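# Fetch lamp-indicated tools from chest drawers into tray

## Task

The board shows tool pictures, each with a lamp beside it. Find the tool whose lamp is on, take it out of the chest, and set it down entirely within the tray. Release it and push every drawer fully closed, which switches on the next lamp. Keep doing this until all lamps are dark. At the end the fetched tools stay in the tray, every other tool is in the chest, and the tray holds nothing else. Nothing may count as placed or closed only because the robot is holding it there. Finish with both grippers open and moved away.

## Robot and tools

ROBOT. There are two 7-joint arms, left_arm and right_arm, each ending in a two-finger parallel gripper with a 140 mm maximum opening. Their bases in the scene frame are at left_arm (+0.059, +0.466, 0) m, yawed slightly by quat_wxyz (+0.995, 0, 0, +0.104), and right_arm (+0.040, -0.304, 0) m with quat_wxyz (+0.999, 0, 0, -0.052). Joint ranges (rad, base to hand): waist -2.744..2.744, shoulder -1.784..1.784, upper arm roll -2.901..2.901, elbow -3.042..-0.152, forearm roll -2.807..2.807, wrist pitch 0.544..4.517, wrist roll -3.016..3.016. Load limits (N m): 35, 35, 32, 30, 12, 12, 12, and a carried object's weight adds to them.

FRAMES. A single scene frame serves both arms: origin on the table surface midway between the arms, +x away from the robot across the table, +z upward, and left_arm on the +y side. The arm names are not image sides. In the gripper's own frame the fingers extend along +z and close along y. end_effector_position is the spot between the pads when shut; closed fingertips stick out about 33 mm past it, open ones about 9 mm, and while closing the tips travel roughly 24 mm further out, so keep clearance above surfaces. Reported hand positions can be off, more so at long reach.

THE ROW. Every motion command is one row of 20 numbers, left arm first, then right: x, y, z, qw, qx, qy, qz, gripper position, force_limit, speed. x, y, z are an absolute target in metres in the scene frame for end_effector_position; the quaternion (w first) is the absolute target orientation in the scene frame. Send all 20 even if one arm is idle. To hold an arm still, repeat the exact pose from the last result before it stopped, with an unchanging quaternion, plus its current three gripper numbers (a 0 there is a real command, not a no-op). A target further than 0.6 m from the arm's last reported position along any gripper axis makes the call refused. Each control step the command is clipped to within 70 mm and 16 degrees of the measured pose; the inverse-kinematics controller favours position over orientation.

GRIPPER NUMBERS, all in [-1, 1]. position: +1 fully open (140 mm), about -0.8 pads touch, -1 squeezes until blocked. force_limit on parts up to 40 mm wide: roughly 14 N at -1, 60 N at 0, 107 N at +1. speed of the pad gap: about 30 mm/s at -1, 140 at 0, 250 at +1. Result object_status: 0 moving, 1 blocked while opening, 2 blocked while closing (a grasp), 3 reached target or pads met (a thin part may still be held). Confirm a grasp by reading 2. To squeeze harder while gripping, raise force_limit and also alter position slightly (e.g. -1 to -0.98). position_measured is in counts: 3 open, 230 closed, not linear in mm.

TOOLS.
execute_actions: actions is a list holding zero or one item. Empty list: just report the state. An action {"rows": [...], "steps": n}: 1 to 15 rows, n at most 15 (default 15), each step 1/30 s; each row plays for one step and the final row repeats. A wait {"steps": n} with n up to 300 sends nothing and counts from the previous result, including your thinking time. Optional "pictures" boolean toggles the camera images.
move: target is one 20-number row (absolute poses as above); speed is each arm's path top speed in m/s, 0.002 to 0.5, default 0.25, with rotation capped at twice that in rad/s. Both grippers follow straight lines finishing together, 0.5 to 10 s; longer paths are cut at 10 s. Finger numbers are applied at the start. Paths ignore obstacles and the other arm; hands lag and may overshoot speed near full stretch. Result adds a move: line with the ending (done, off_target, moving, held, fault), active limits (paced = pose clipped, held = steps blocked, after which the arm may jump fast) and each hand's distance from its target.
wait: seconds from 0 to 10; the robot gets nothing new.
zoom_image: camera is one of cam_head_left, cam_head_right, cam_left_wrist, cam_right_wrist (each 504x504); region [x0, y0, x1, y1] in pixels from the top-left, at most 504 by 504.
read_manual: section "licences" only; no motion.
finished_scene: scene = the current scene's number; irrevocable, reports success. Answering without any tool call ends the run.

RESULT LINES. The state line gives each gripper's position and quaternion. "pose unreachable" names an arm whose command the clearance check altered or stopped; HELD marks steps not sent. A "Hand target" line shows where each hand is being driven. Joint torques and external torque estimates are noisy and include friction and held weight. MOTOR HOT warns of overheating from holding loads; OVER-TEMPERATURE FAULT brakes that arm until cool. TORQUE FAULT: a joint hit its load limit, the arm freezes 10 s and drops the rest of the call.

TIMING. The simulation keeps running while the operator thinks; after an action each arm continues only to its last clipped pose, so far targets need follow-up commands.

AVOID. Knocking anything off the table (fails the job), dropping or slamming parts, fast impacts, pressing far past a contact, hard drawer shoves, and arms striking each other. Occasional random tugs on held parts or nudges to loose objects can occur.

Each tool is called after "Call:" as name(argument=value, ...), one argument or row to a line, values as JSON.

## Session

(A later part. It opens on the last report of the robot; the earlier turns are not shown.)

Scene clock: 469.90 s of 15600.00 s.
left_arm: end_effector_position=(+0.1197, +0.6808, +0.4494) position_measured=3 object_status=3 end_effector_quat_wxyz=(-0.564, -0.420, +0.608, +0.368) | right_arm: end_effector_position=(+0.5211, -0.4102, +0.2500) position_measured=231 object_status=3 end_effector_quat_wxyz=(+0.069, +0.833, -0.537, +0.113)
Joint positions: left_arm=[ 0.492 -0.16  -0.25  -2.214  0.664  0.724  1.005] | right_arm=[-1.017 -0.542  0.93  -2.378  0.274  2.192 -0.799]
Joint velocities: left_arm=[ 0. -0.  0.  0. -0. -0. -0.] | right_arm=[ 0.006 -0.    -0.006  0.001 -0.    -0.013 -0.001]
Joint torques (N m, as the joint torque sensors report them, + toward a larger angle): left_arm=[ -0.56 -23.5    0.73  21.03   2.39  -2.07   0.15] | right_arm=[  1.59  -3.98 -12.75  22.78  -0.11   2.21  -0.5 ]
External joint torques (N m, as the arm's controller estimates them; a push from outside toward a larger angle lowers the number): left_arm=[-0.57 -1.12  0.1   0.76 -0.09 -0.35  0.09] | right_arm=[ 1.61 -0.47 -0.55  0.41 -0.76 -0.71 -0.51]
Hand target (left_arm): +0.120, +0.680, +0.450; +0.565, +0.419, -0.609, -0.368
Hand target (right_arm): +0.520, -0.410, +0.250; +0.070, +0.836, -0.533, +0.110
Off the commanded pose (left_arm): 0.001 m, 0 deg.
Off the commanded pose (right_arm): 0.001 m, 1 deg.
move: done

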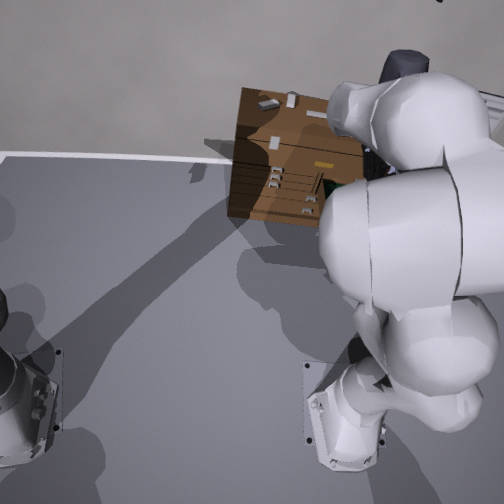

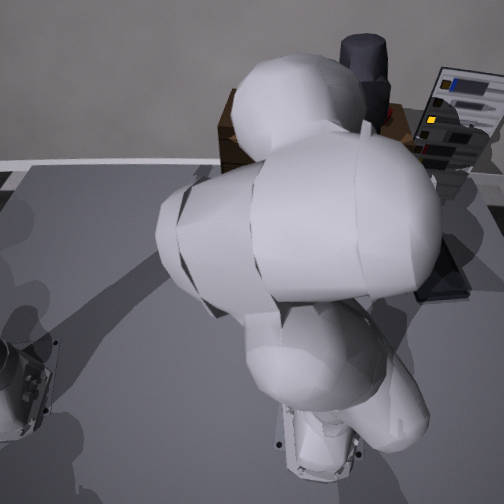

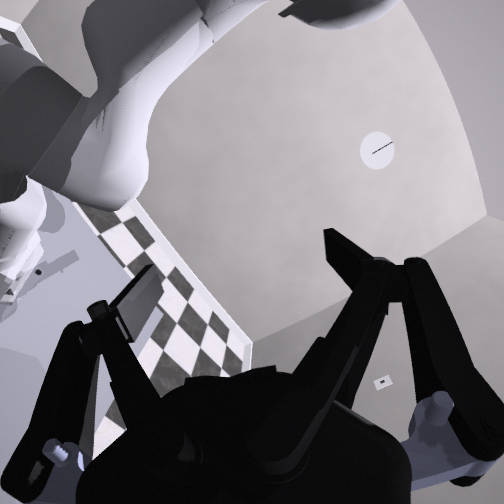

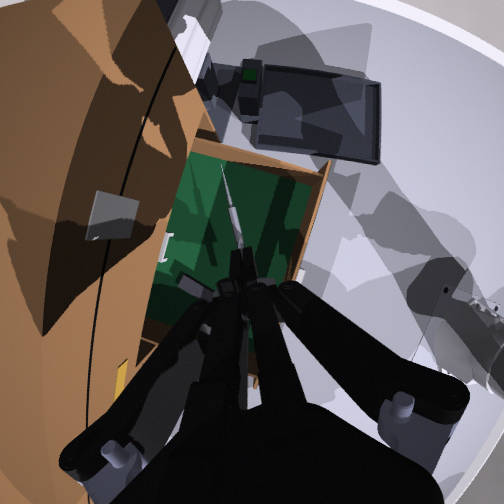

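Call:
move(
  target=[0.12,0.68,0.45,-0.565,-0.419,0.609,0.368,1,0,0,0.47,-0.47,0.27,0.04,0.93,-0.34,0.123,-1,0,-0.5],
  speed=0.15,
)

Call:
move(
  target=[0.12,0.68,0.45,-0.565,-0.419,0.609,0.368,1,0,0,0.42,-0.62,0.22,0.0114,0.987,-0.086,0.1305,-1,0,-0.5],
  speed=0.15,
)

Call:
move(
  target=[0.12,0.68,0.45,-0.565,-0.419,0.609,0.368,1,0,0,0.43,-0.62,0.12,0.0114,0.987,-0.086,0.1305,-1,0,-0.5],
  speed=0.1,
)

Scene clock: 481.53 s of 15600.00 s.
left_arm: end_effector_position=(+0.1197, +0.6808, +0.4494) position_measured=3 object_status=3 end_effector_quat_wxyz=(-0.564, -0.420, +0.608, +0.368) | right_arm: end_effector_position=(+0.4682, -0.4667, +0.2682) position_measured=233 object_status=3 end_effector_quat_wxyz=(+0.037, +0.929, -0.348, +0.122)
Joint positions: left_arm=[ 0.492 -0.16  -0.25  -2.214  0.664  0.724  1.005] | right_arm=[-0.639 -0.563  0.389 -2.538  0.177  2.251 -1.334]
Joint velocities: left_arm=[-0.002  0.001  0.    -0.001  0.001 -0.     0.   ] | right_arm=[ 0.005 -0.001 -0.006  0.    -0.005  0.003 -0.026]
Joint torques (N m, as the joint torque sensors report them, + toward a larger angle): left_arm=[ -0.37 -23.61   0.78  21.44   2.38  -2.06   0.12] | right_arm=[  0.68 -10.6   -6.17  23.86  -0.23   3.72  -0.47]
External joint torques (N m, as the arm's controller estimates them; a push from outside toward a larger angle lowers the number): left_arm=[-0.36 -1.34  0.17  1.28 -0.09 -0.35  0.06] | right_arm=[ 0.69  0.61 -0.31 -0.47 -1.01  0.65 -0.48]
Hand target (left_arm): +0.120, +0.680, +0.450; +0.565, +0.419, -0.609, -0.368
Hand target (right_arm): +0.469, -0.468, +0.268; +0.039, +0.932, -0.340, +0.123
Off the commanded pose (left_arm): 0.001 m, 0 deg.
Off the commanded pose (right_arm): 0.004 m, 1 deg.
After step 160, 4.00 s passed at rest.
move: off_target (right_arm)

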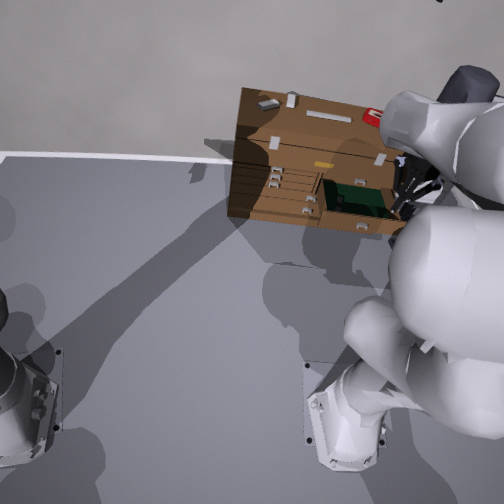

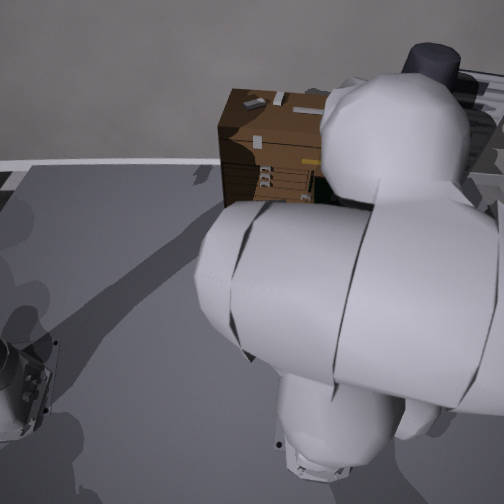

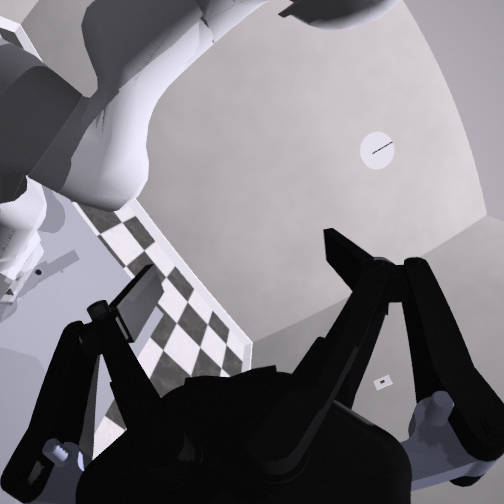

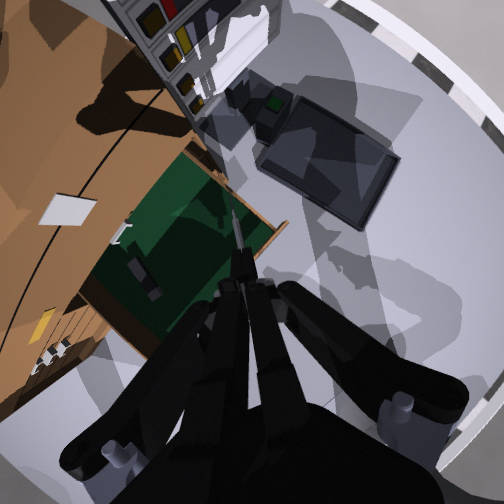

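Scene clock: 484.27 s of 15600.00 s.
left_arm: end_effector_position=(+0.1197, +0.6808, +0.4494) position_measured=3 object_status=3 end_effector_quat_wxyz=(-0.564, -0.420, +0.608, +0.368) | right_arm: end_effector_position=(+0.4167, -0.6155, +0.2178) position_measured=233 object_status=3 end_effector_quat_wxyz=(+0.006, +0.987, -0.093, +0.130)
Joint positions: left_arm=[ 0.492 -0.16  -0.25  -2.214  0.664  0.724  1.005] | right_arm=[-0.358 -0.357 -0.292 -2.518  0.069  2.39  -2.176]
Joint velocities: left_arm=[-0.001  0.001  0.001  0.     0.     0.    -0.002] | right_arm=[ 0.005 -0.001 -0.007  0.001 -0.002 -0.001 -0.028]
Joint torques (N m, as the joint torque sensors report them, + toward a larger angle): left_arm=[ -0.65 -23.62   0.89  20.6    2.41  -2.04   0.1 ] | right_arm=[  0.45 -18.27   1.98  25.07  -0.35   3.21  -0.47]
External joint torques (N m, as the arm's controller estimates them; a push from outside toward a larger angle lowers the number): left_arm=[-0.65 -1.42  0.27  0.41 -0.05 -0.33  0.04] | right_arm=[ 0.5   0.07 -0.36  1.4  -1.05  0.29 -0.48]
Hand target (left_arm): +0.120, +0.680, +0.450; +0.565, +0.419, -0.609, -0.368
Hand target (right_arm): +0.417, -0.617, +0.219; +0.009, +0.988, -0.084, +0.131
Off the commanded pose (left_arm): 0.001 m, 0 deg.
Off the commanded pose (right_arm): 0.006 m, 1 deg.
move: off_target (right_arm)

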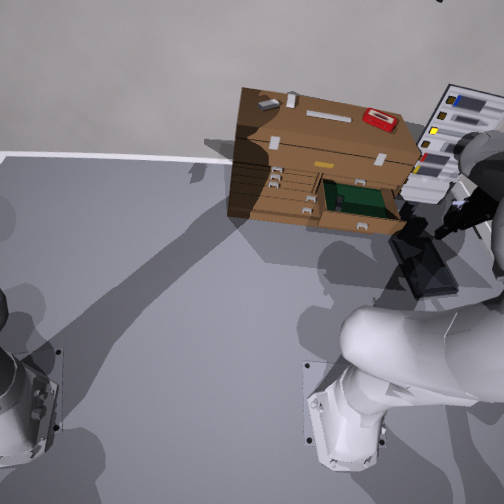

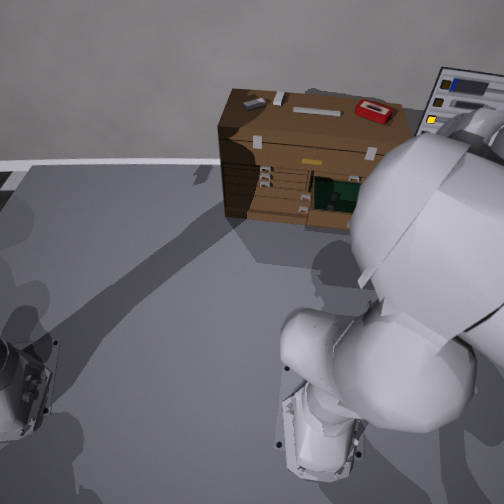

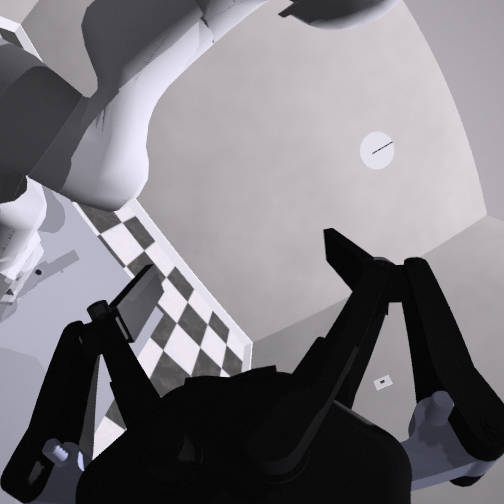

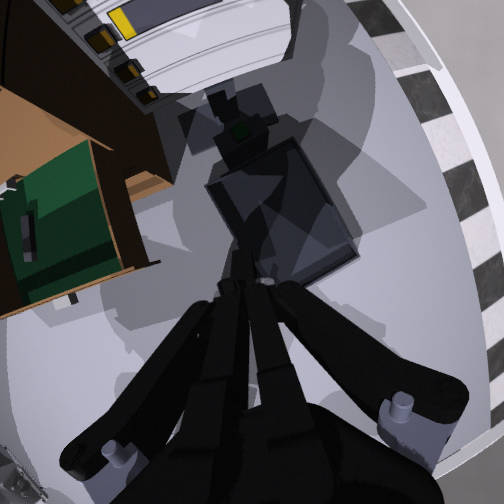

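Scene clock: 485.83 s of 15600.00 s.
left_arm: end_effector_position=(+0.1197, +0.6808, +0.4494) position_measured=3 object_status=3 end_effector_quat_wxyz=(-0.564, -0.420, +0.608, +0.368) | right_arm: end_effector_position=(+0.4295, -0.6181, +0.1202) position_measured=233 object_status=3 end_effector_quat_wxyz=(+0.008, +0.987, -0.091, +0.129)
Joint positions: left_arm=[ 0.492 -0.16  -0.25  -2.214  0.664  0.724  1.005] | right_arm=[-0.273 -0.142 -0.352 -2.591  0.201  2.669 -2.288]
Joint velocities: left_arm=[-0.     0.002 -0.     0.     0.001  0.     0.001] | right_arm=[ 0.009 -0.002 -0.01   0.     0.007  0.011 -0.033]
Joint torques (N m, as the joint torque sensors report them, + toward a larger angle): left_arm=[ -0.9  -23.9    0.64  20.89   2.42  -2.04   0.14] | right_arm=[  0.86 -21.27   1.51  21.78   1.13   3.44  -0.52]
External joint torques (N m, as the arm's controller estimates them; a push from outside toward a larger angle lowers the number): left_arm=[-0.88 -1.67  0.06  0.7  -0.05 -0.34  0.08] | right_arm=[ 0.92  1.36  0.37  0.83  0.78  0.57 -0.53]
Hand target (left_arm): +0.120, +0.680, +0.450; +0.565, +0.419, -0.609, -0.368
Hand target (right_arm): +0.431, -0.619, +0.120; +0.011, +0.988, -0.085, +0.131
Off the commanded pose (left_arm): 0.001 m, 0 deg.
Off the commanded pose (right_arm): 0.002 m, 1 deg.
move: done

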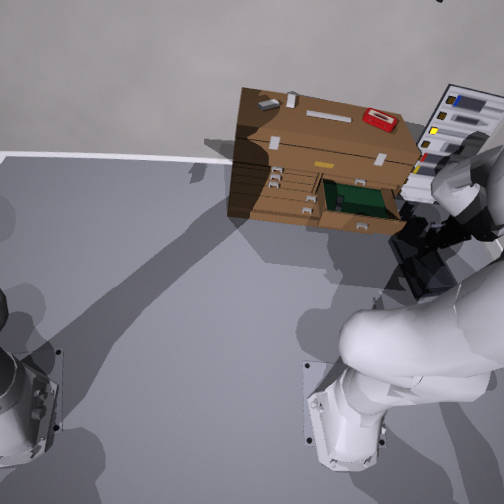

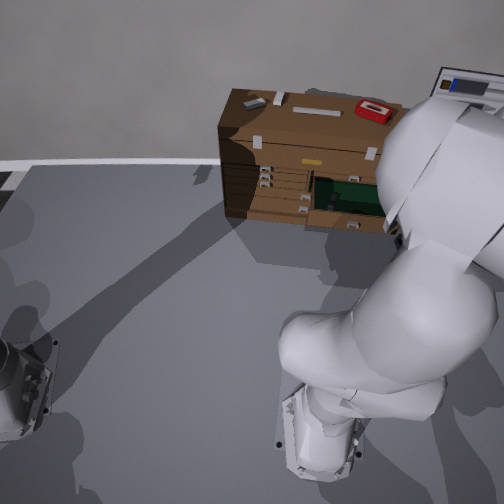

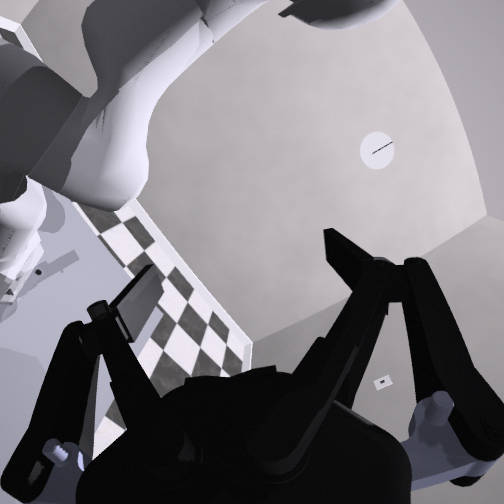

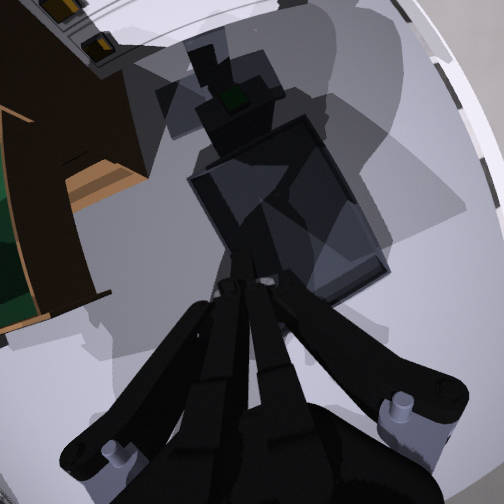

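Call:
move(
  target=[0.12,0.68,0.45,-0.565,-0.419,0.609,0.368,1,0,0,0.36,-0.55,0.30,0.0114,0.987,-0.086,0.1305,-1,0,-0.5],
  speed=0.1,
)

Call:
zoom_image(
  camera="cam_right_wrist",
  region=[60,60,420,340],
)

Call:
zoom_image(
  camera="cam_head_left",
  region=[310,160,504,320],
)

Scene clock: 497.47 s of 15600.00 s.
left_arm: end_effector_position=(+0.1197, +0.6808, +0.4494) position_measured=3 object_status=3 end_effector_quat_wxyz=(-0.564, -0.420, +0.608, +0.368) | right_arm: end_effector_position=(+0.3615, -0.5517, +0.2995) position_measured=233 object_status=3 end_effector_quat_wxyz=(+0.015, +0.988, -0.084, +0.131)
Joint positions: left_arm=[ 0.492 -0.16  -0.25  -2.214  0.664  0.724  1.005] | right_arm=[-0.463 -0.719 -0.152 -2.592  0.03   2.112 -2.108]
Joint velocities: left_arm=[-0.001 -0.002  0.001  0.     0.001 -0.001 -0.001] | right_arm=[-0.002 -0.001  0.001 -0.001 -0.    -0.01   0.004]
Joint torques (N m, as the joint torque sensors report them, + toward a larger angle): left_arm=[ -0.82 -23.83   1.05  20.82   2.32  -2.05   0.19] | right_arm=[-1.5  -9.38  3.68 25.7   1.23  2.42  0.29]
External joint torques (N m, as the arm's controller estimates them; a push from outside toward a larger angle lowers the number): left_arm=[-0.87 -1.43  0.38  0.55 -0.16 -0.33  0.13] | right_arm=[-1.49 -1.33  1.91  0.88  0.28 -0.56  0.28]
Hand target (left_arm): +0.120, +0.680, +0.450; +0.565, +0.419, -0.609, -0.368
Hand target (right_arm): +0.360, -0.551, +0.300; +0.013, +0.988, -0.088, +0.130
Off the commanded pose (left_arm): 0.001 m, 0 deg.
Off the commanded pose (right_arm): 0.002 m, 0 deg.
After step 90, 6.00 s passed at rest.
move: done

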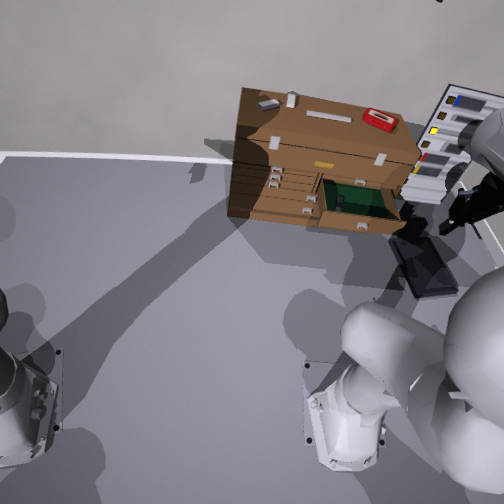

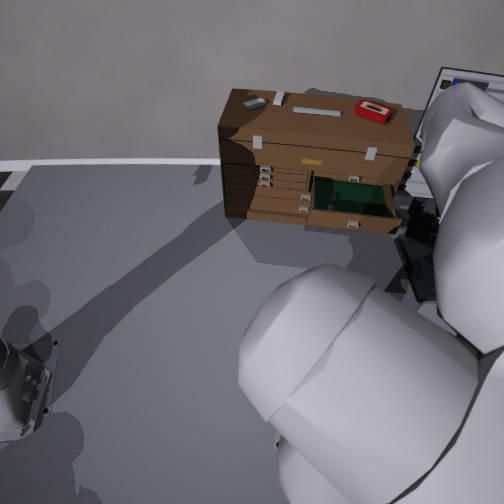

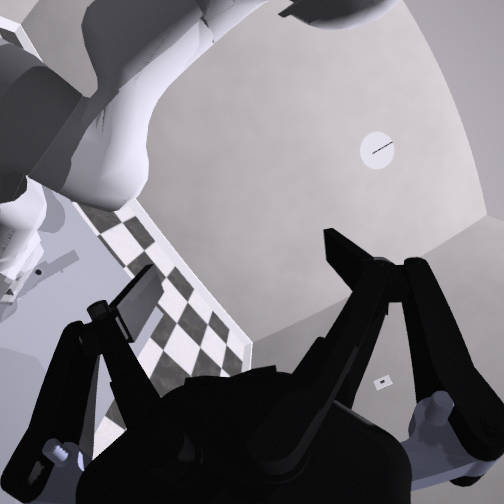

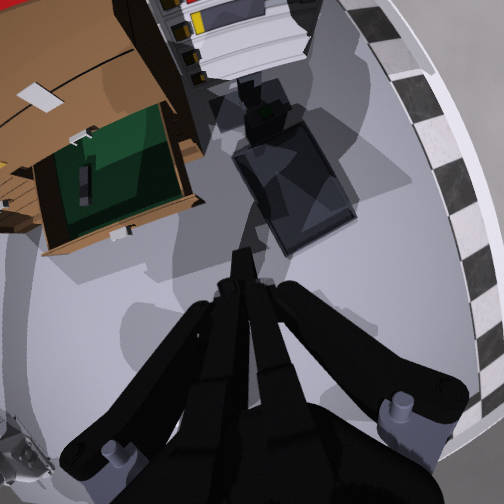

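Region (60, 60, 420, 340) of cam_right_wrist's 504x504 image, scaled by 1.400, with more detail than that image has.

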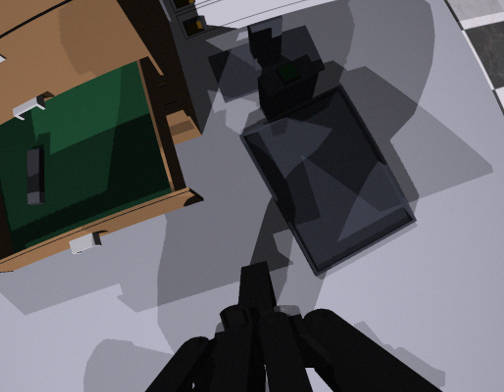

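Region (310, 160, 504, 320) of cam_head_left's 504x504 image, scaled by 2.598, with more detail than that image has; it fills the top 416 rows of this view, and the rest is white.

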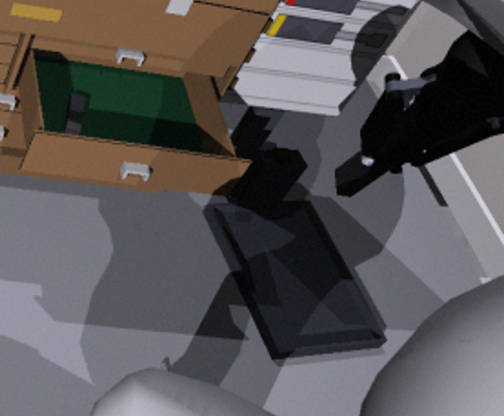

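Call:
move(
  target=[0.12,0.68,0.45,-0.565,-0.419,0.609,0.368,1,0,0,0.44,-0.45,0.30,0.0074,0.989,-0.056,0.131,0,0,-0.5],
  speed=0.12,
)

Call:
zoom_image(
  camera="cam_right_wrist",
  region=[60,60,420,340],
)

Scene clock: 505.60 s of 15600.00 s.
left_arm: end_effector_position=(+0.1197, +0.6808, +0.4494) position_measured=3 object_status=3 end_effector_quat_wxyz=(-0.564, -0.420, +0.608, +0.368) | right_arm: end_effector_position=(+0.4401, -0.4526, +0.2998) position_measured=129 object_status=3 end_effector_quat_wxyz=(+0.011, +0.990, -0.048, +0.129)
Joint positions: left_arm=[ 0.492 -0.16  -0.25  -2.214  0.664  0.724  1.005] | right_arm=[-0.399 -0.659  0.091 -2.558  0.155  2.146 -1.967]
Joint velocities: left_arm=[-0.001 -0.002 -0.002 -0.001  0.    -0.    -0.   ] | right_arm=[-0.01  -0.001  0.007  0.001  0.008  0.001  0.021]
Joint torques (N m, as the joint torque sensors report them, + toward a larger angle): left_arm=[ -1.02 -23.63   0.9   21.32   2.42  -2.09   0.15] | right_arm=[-1.88 -9.22 -0.23 25.9   1.63  3.64  0.08]
External joint torques (N m, as the arm's controller estimates them; a push from outside toward a larger angle lowers the number): left_arm=[-0.91 -1.2   0.39  1.07 -0.05 -0.38  0.09] | right_arm=[-1.85  0.67  1.93  0.96  0.73  0.63  0.07]
Hand target (left_arm): +0.120, +0.680, +0.450; +0.565, +0.419, -0.609, -0.368
Hand target (right_arm): +0.442, -0.453, +0.301; +0.009, +0.990, -0.056, +0.131
Off the commanded pose (left_arm): 0.001 m, 0 deg.
Off the commanded pose (right_arm): 0.003 m, 1 deg.
After step 90, 3.53 s passed at rest.
move: done

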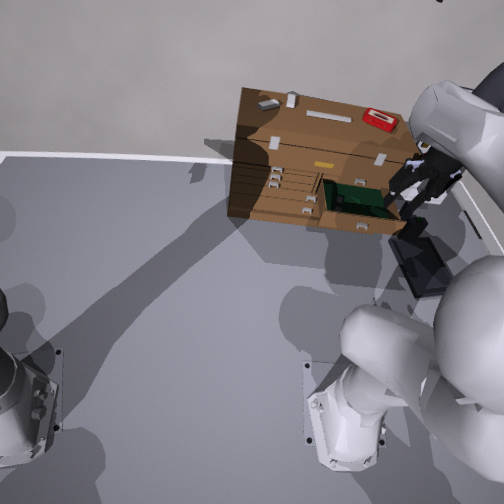

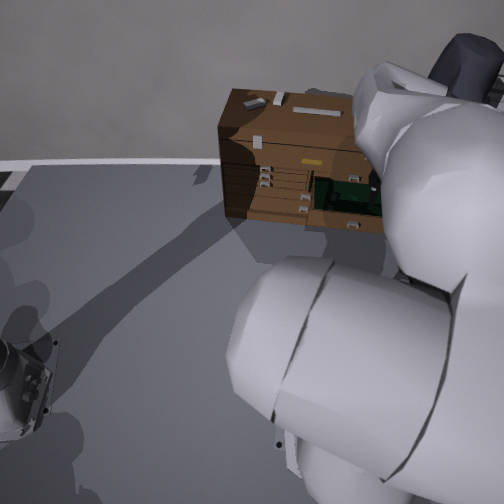

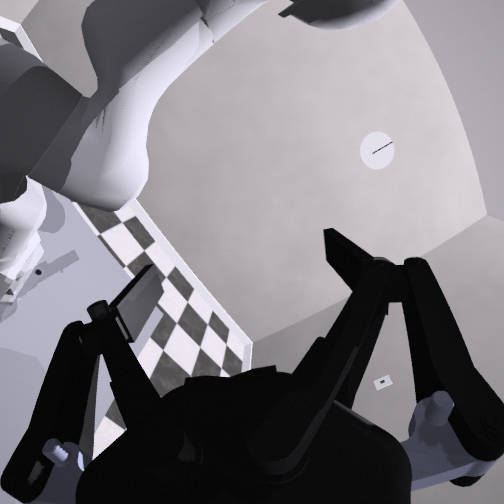

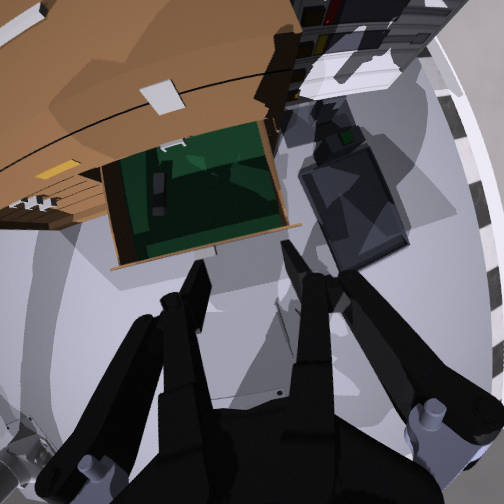

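Region (60, 60, 420, 340) of cam_right_wrist's 504x504 image, scaled by 1.400, with more detail than that image has.

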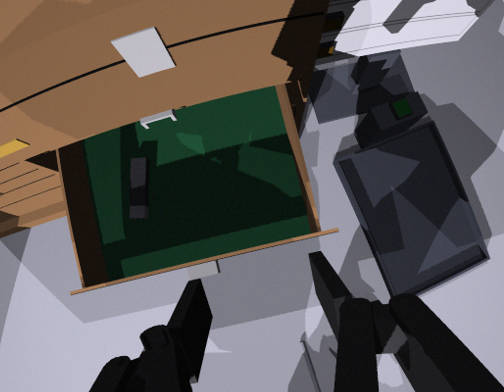

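Call:
move(
  target=[0.12,0.68,0.45,-0.565,-0.419,0.609,0.368,1,0,0,0.32,-0.50,0.20,0,0.998,-0.056,0,0,0,-0.5],
  speed=0.12,
)

Scene clock: 516.90 s of 15600.00 s.
left_arm: end_effector_position=(+0.1197, +0.6808, +0.4494) position_measured=3 object_status=3 end_effector_quat_wxyz=(-0.564, -0.420, +0.608, +0.368) | right_arm: end_effector_position=(+0.3208, -0.4968, +0.2025) position_measured=129 object_status=3 end_effector_quat_wxyz=(-0.003, +0.998, -0.062, +0.004)
Joint positions: left_arm=[ 0.492 -0.16  -0.25  -2.214  0.664  0.724  1.005] | right_arm=[-0.478 -0.645 -0.026 -2.723 -0.007  2.081 -2.047]
Joint velocities: left_arm=[-0.001  0.    -0.001 -0.001 -0.001  0.     0.002] | right_arm=[ 0.    -0.001 -0.006  0.    -0.01  -0.    -0.014]
Joint torques (N m, as the joint torque sensors report them, + toward a larger angle): left_arm=[ -0.82 -23.84   1.13  20.79   2.37  -2.12   0.15] | right_arm=[ 0.09 -8.86 -0.29 23.4  -0.19  1.85 -0.57]
External joint torques (N m, as the arm's controller estimates them; a push from outside toward a larger angle lowers the number): left_arm=[-0.69 -1.45  0.65  0.54 -0.1  -0.41  0.09] | right_arm=[ 0.04  0.56 -0.09 -0.53 -0.98 -0.67 -0.57]
Hand target (left_arm): +0.120, +0.680, +0.450; +0.565, +0.419, -0.609, -0.368
Hand target (right_arm): +0.319, -0.497, +0.201; -0.003, +0.998, -0.055, +0.000
Off the commanded pose (left_arm): 0.001 m, 0 deg.
Off the commanded pose (right_arm): 0.004 m, 1 deg.
After step 90, 6.50 s passed at rest.
move: off_target (right_arm)

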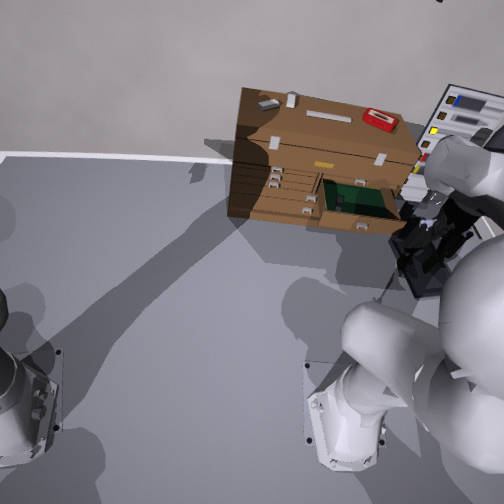

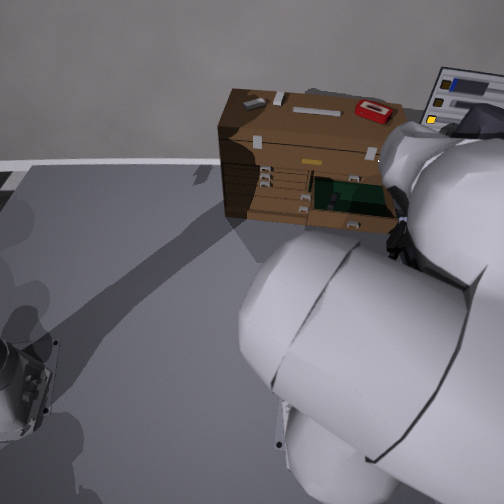

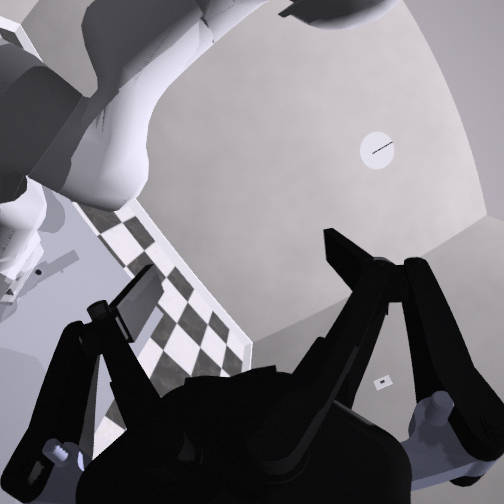

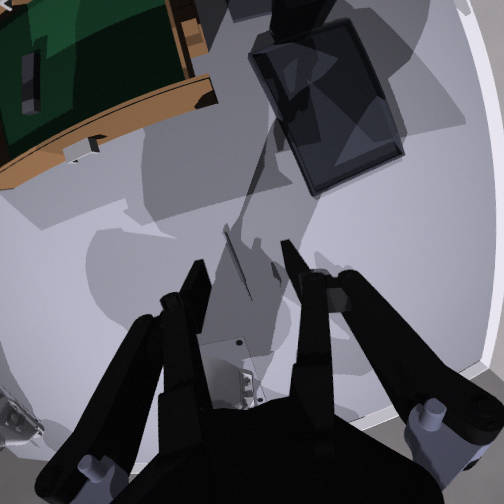

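Call:
move(
  target=[0.12,0.68,0.45,-0.565,-0.419,0.609,0.368,1,0,0,0.31,-0.495,0.08,0,1,0.015,0,-0.2,0,-0.5],
  speed=0.1,
)

Call:
zoom_image(
  camera="cam_right_wrist",
  region=[130,140,370,360],
)

Scene clock: 526.57 s of 15600.00 s.
left_arm: end_effector_position=(+0.1197, +0.6808, +0.4494) position_measured=3 object_status=3 end_effector_quat_wxyz=(-0.564, -0.420, +0.608, +0.368) | right_arm: end_effector_position=(+0.3097, -0.4928, +0.0804) position_measured=154 object_status=3 end_effector_quat_wxyz=(-0.002, +1.000, +0.009, -0.001)
Joint positions: left_arm=[ 0.492 -0.16  -0.25  -2.214  0.664  0.724  1.005] | right_arm=[-0.439 -0.428 -0.082 -2.917 -0.051  2.486 -2.168]
Joint velocities: left_arm=[-0.001  0.    -0.001 -0.     0.    -0.001  0.   ] | right_arm=[-0.     0.002 -0.001 -0.001  0.     0.011 -0.012]
Joint torques (N m, as the joint torque sensors report them, + toward a larger angle): left_arm=[ -1.02 -23.62   0.52  21.09   2.39  -2.04   0.18] | right_arm=[  0.76 -11.6    0.11  19.64  -0.44   3.06  -0.56]
External joint torques (N m, as the arm's controller estimates them; a push from outside toward a larger angle lowers the number): left_arm=[-1.03 -1.24 -0.11  0.85 -0.09 -0.33  0.12] | right_arm=[ 0.75  1.08 -0.12 -0.22 -0.98  0.59 -0.56]
Hand target (left_arm): +0.120, +0.680, +0.450; +0.565, +0.419, -0.609, -0.368
Hand target (right_arm): +0.311, -0.494, +0.080; -0.001, +1.000, +0.017, +0.000
Off the commanded pose (left_arm): 0.001 m, 0 deg.
Off the commanded pose (right_arm): 0.002 m, 1 deg.
After step 90, 4.77 s passed at rest.
move: done

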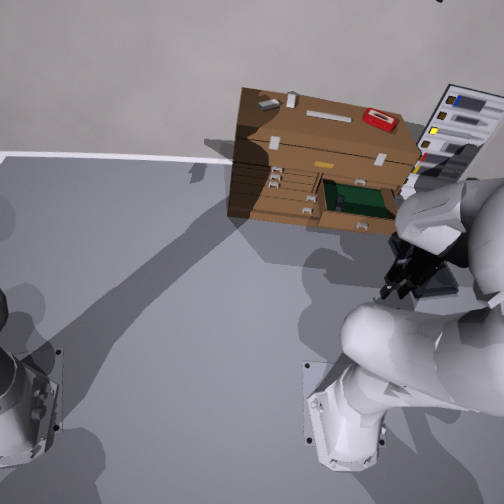

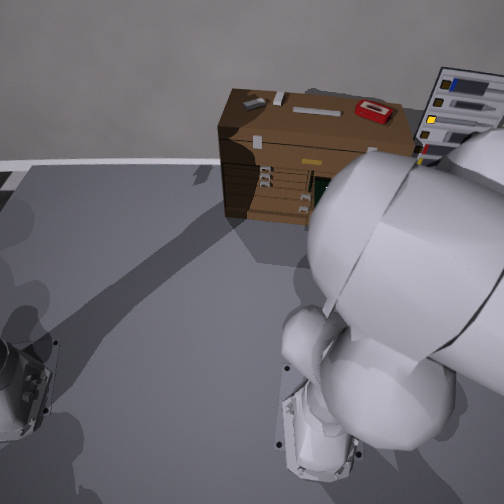

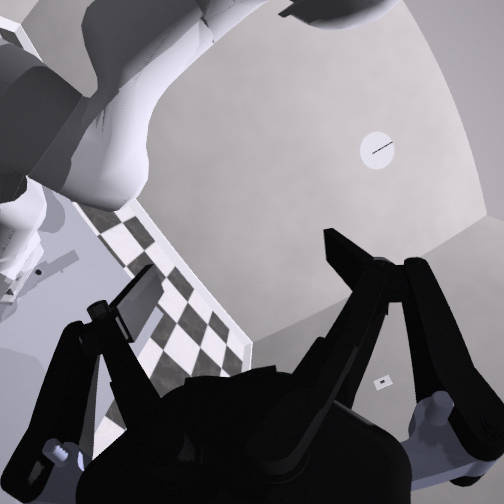

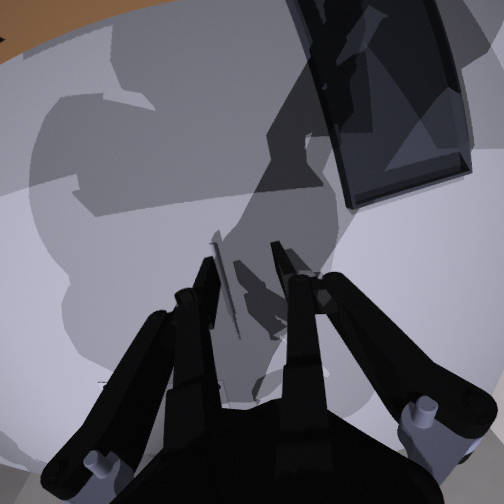

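Region (130, 140, 370, 360) of cam_right_wrist's 504x504 image, scaled by 2.100, with more detail than that image has; it fills the top 462 rows of this view, and the rest is white.

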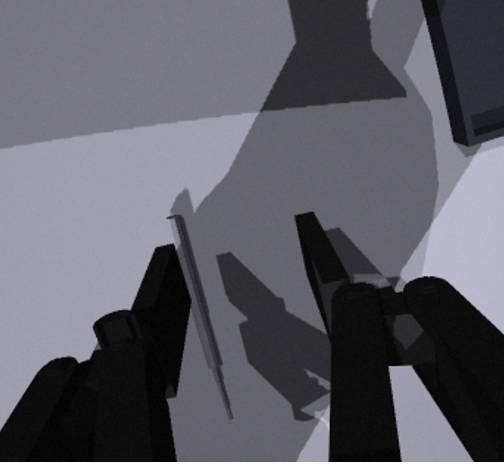

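Call:
move(
  target=[0.12,0.68,0.45,-0.565,-0.419,0.609,0.368,1,0,0,0.278,-0.463,0.06,0,0.996,0.015,-0.087,-0.4,0,-0.5],
  speed=0.05,
)

Call:
zoom_image(
  camera="cam_right_wrist",
  region=[130,140,370,360],
)

Scene clock: 535.93 s of 15600.00 s.
left_arm: end_effector_position=(+0.1197, +0.6808, +0.4494) position_measured=3 object_status=3 end_effector_quat_wxyz=(-0.564, -0.420, +0.608, +0.368) | right_arm: end_effector_position=(+0.2798, -0.4636, +0.0613) position_measured=179 object_status=3 end_effector_quat_wxyz=(-0.000, +0.996, +0.021, -0.084)
Joint positions: left_arm=[ 0.492 -0.16  -0.25  -2.214  0.664  0.724  1.005] | right_arm=[-0.492 -0.379  0.086 -2.914 -0.079  2.389 -2.071]
Joint velocities: left_arm=[ 0.001 -0.001  0.001 -0.     0.    -0.     0.001] | right_arm=[-0.014 -0.     0.018  0.002 -0.    -0.01   0.018]
Joint torques (N m, as the joint torque sensors report them, + toward a larger angle): left_arm=[ -1.11 -23.65   0.95  21.04   2.39  -2.06   0.11] | right_arm=[ -1.53 -12.55   0.81  19.53   0.07   1.49   0.2 ]
External joint torques (N m, as the arm's controller estimates them; a push from outside toward a larger angle lowers the number): left_arm=[-1.18 -1.33  0.26  0.83 -0.09 -0.34  0.05] | right_arm=[-1.55  0.73  1.79  0.6  -0.46 -0.61  0.21]
Hand target (left_arm): +0.120, +0.680, +0.450; +0.565, +0.419, -0.609, -0.368
Hand target (right_arm): +0.278, -0.463, +0.061; -0.001, +0.996, +0.014, -0.087
Off the commanded pose (left_arm): 0.001 m, 0 deg.
Off the commanded pose (right_arm): 0.002 m, 1 deg.
After step 90, 4.30 s passed at rest.
move: done

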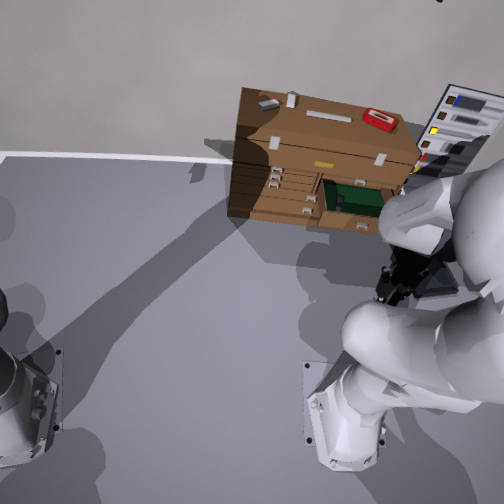

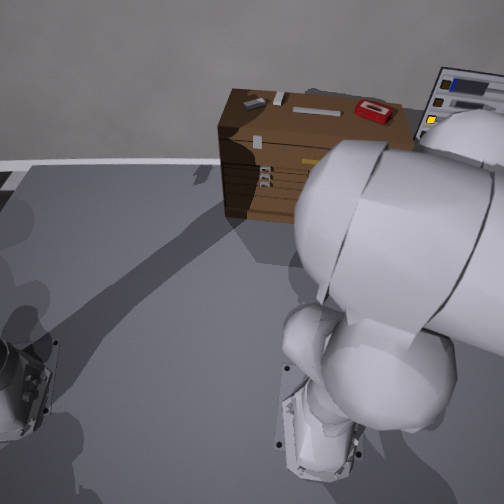

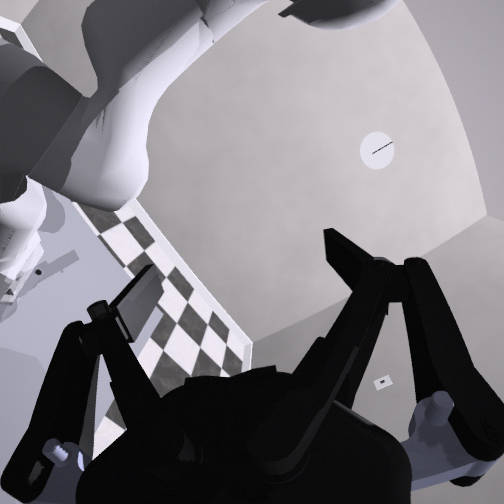

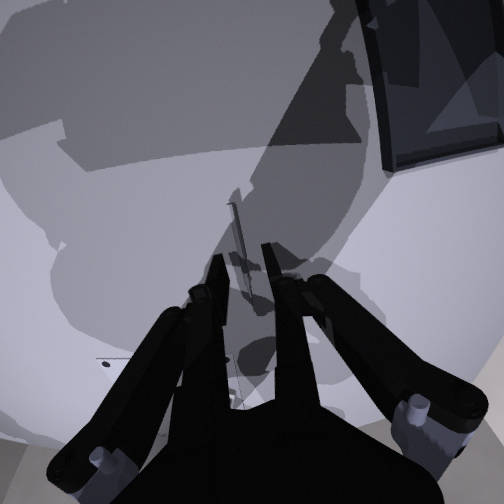

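Region (130, 140, 370, 360) of cam_right_wrist's 504x504 image, scaled by 2.100, with more detail than that image has; it fills the top 462 rows of this view, and the rest is white.

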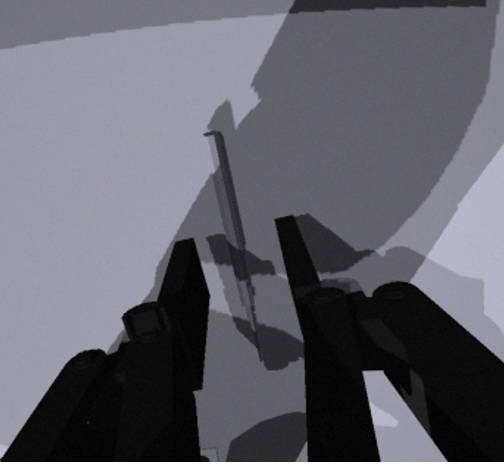

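Call:
move(
  target=[0.12,0.68,0.45,-0.565,-0.419,0.609,0.368,1,0,0,0.286,-0.463,0.042,0,0.996,0.015,-0.087,-0.55,0.5,-0.5],
  speed=0.02,
)

Call:
move(
  target=[0.12,0.68,0.45,-0.565,-0.419,0.609,0.368,1,0,0,0.286,-0.463,0.036,0,0.996,0.015,-0.087,-0.55,0.5,-0.5],
  speed=0.008,
)

Scene clock: 545.33 s of 15600.00 s.
left_arm: end_effector_position=(+0.1197, +0.6808, +0.4494) position_measured=3 object_status=3 end_effector_quat_wxyz=(-0.564, -0.420, +0.608, +0.368) | right_arm: end_effector_position=(+0.2838, -0.4614, +0.0419) position_measured=199 object_status=3 end_effector_quat_wxyz=(-0.003, +0.996, +0.019, -0.089)
Joint positions: left_arm=[ 0.492 -0.16  -0.25  -2.214  0.664  0.724  1.005] | right_arm=[-0.505 -0.295  0.11  -2.905 -0.083  2.452 -2.048]
Joint velocities: left_arm=[-0.001 -0.001 -0.001  0.001  0.001 -0.001 -0.003] | right_arm=[-0.008  0.003  0.01   0.003 -0.     0.017  0.009]
Joint torques (N m, as the joint torque sensors report them, + toward a larger angle): left_arm=[ -0.96 -23.63   0.78  21.11   2.33  -2.1    0.15] | right_arm=[ -1.66 -15.13   0.41  18.94  -0.39   2.58   0.32]
External joint torques (N m, as the arm's controller estimates them; a push from outside toward a larger angle lowers the number): left_arm=[-0.86 -1.2   0.27  0.82 -0.14 -0.38  0.09] | right_arm=[-1.66 -0.13  1.34  1.24 -0.87  0.52  0.32]
Hand target (left_arm): +0.120, +0.680, +0.450; +0.565, +0.419, -0.609, -0.368
Hand target (right_arm): +0.286, -0.463, +0.042; -0.000, +0.996, +0.015, -0.087
Off the commanded pose (left_arm): 0.001 m, 0 deg.
Off the commanded pose (right_arm): 0.003 m, 1 deg.
After step 90, 5.13 s passed at rest.
move: done

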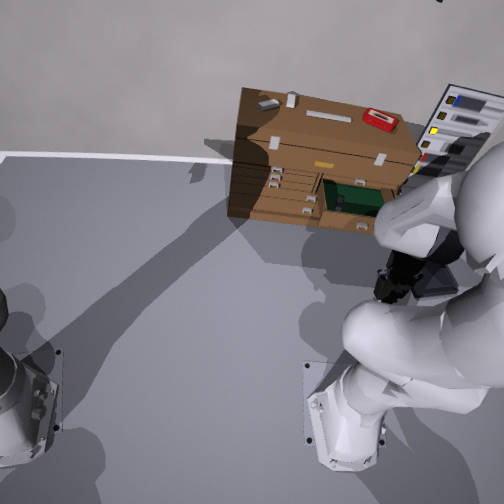

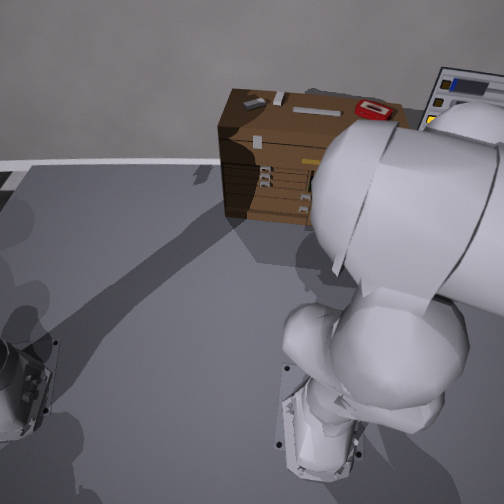

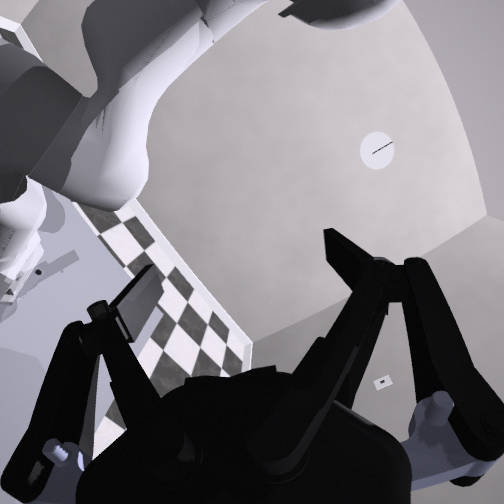

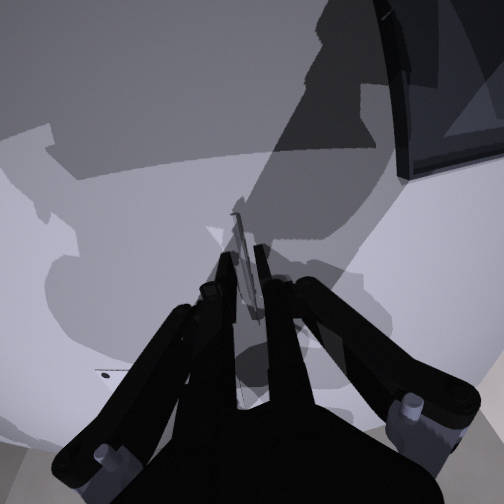

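Scene clock: 546.37 s of 15600.00 s.
left_arm: end_effector_position=(+0.1197, +0.6808, +0.4494) position_measured=3 object_status=3 end_effector_quat_wxyz=(-0.564, -0.420, +0.608, +0.368) | right_arm: end_effector_position=(+0.2854, -0.4622, +0.0366) position_measured=199 object_status=3 end_effector_quat_wxyz=(-0.002, +0.996, +0.018, -0.088)
Joint positions: left_arm=[ 0.492 -0.16  -0.25  -2.214  0.664  0.724  1.005] | right_arm=[-0.513 -0.273  0.118 -2.905 -0.086  2.477 -2.042]
Joint velocities: left_arm=[ 0.    -0.002 -0.001  0.001  0.     0.    -0.001] | right_arm=[-0.007  0.002  0.006 -0.     0.     0.011  0.007]
Joint torques (N m, as the joint torque sensors report them, + toward a larger angle): left_arm=[ -0.94 -23.8    0.5   20.91   2.38  -2.1    0.11] | right_arm=[ -1.52 -14.5    0.7   17.15  -0.49   2.83   0.13]
External joint torques (N m, as the arm's controller estimates them; a push from outside toward a larger angle lowers the number): left_arm=[-0.88 -1.3  -0.05  0.57 -0.1  -0.39  0.05] | right_arm=[-1.49  0.92  1.64 -0.26 -0.96  0.76  0.14]
Hand target (left_arm): +0.120, +0.680, +0.450; +0.565, +0.419, -0.609, -0.368
Hand target (right_arm): +0.286, -0.463, +0.036; -0.000, +0.996, +0.015, -0.087
Off the commanded pose (left_arm): 0.001 m, 0 deg.
Off the commanded pose (right_arm): 0.001 m, 0 deg.
move: done

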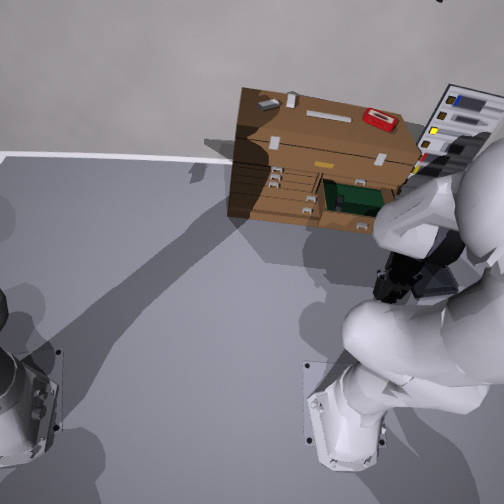

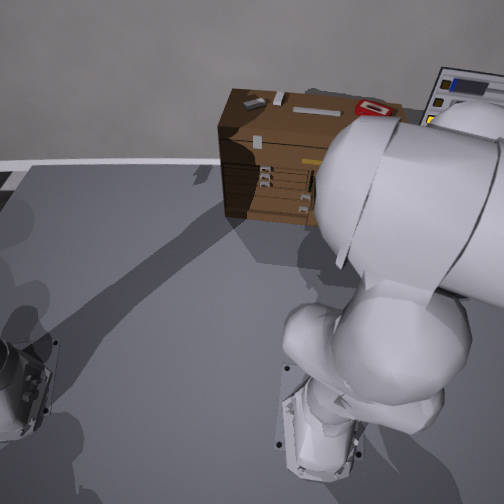

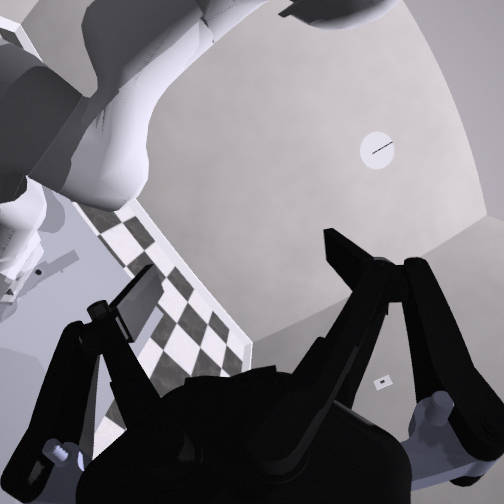

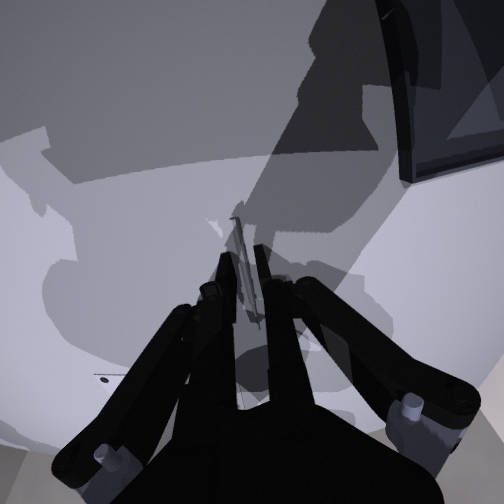

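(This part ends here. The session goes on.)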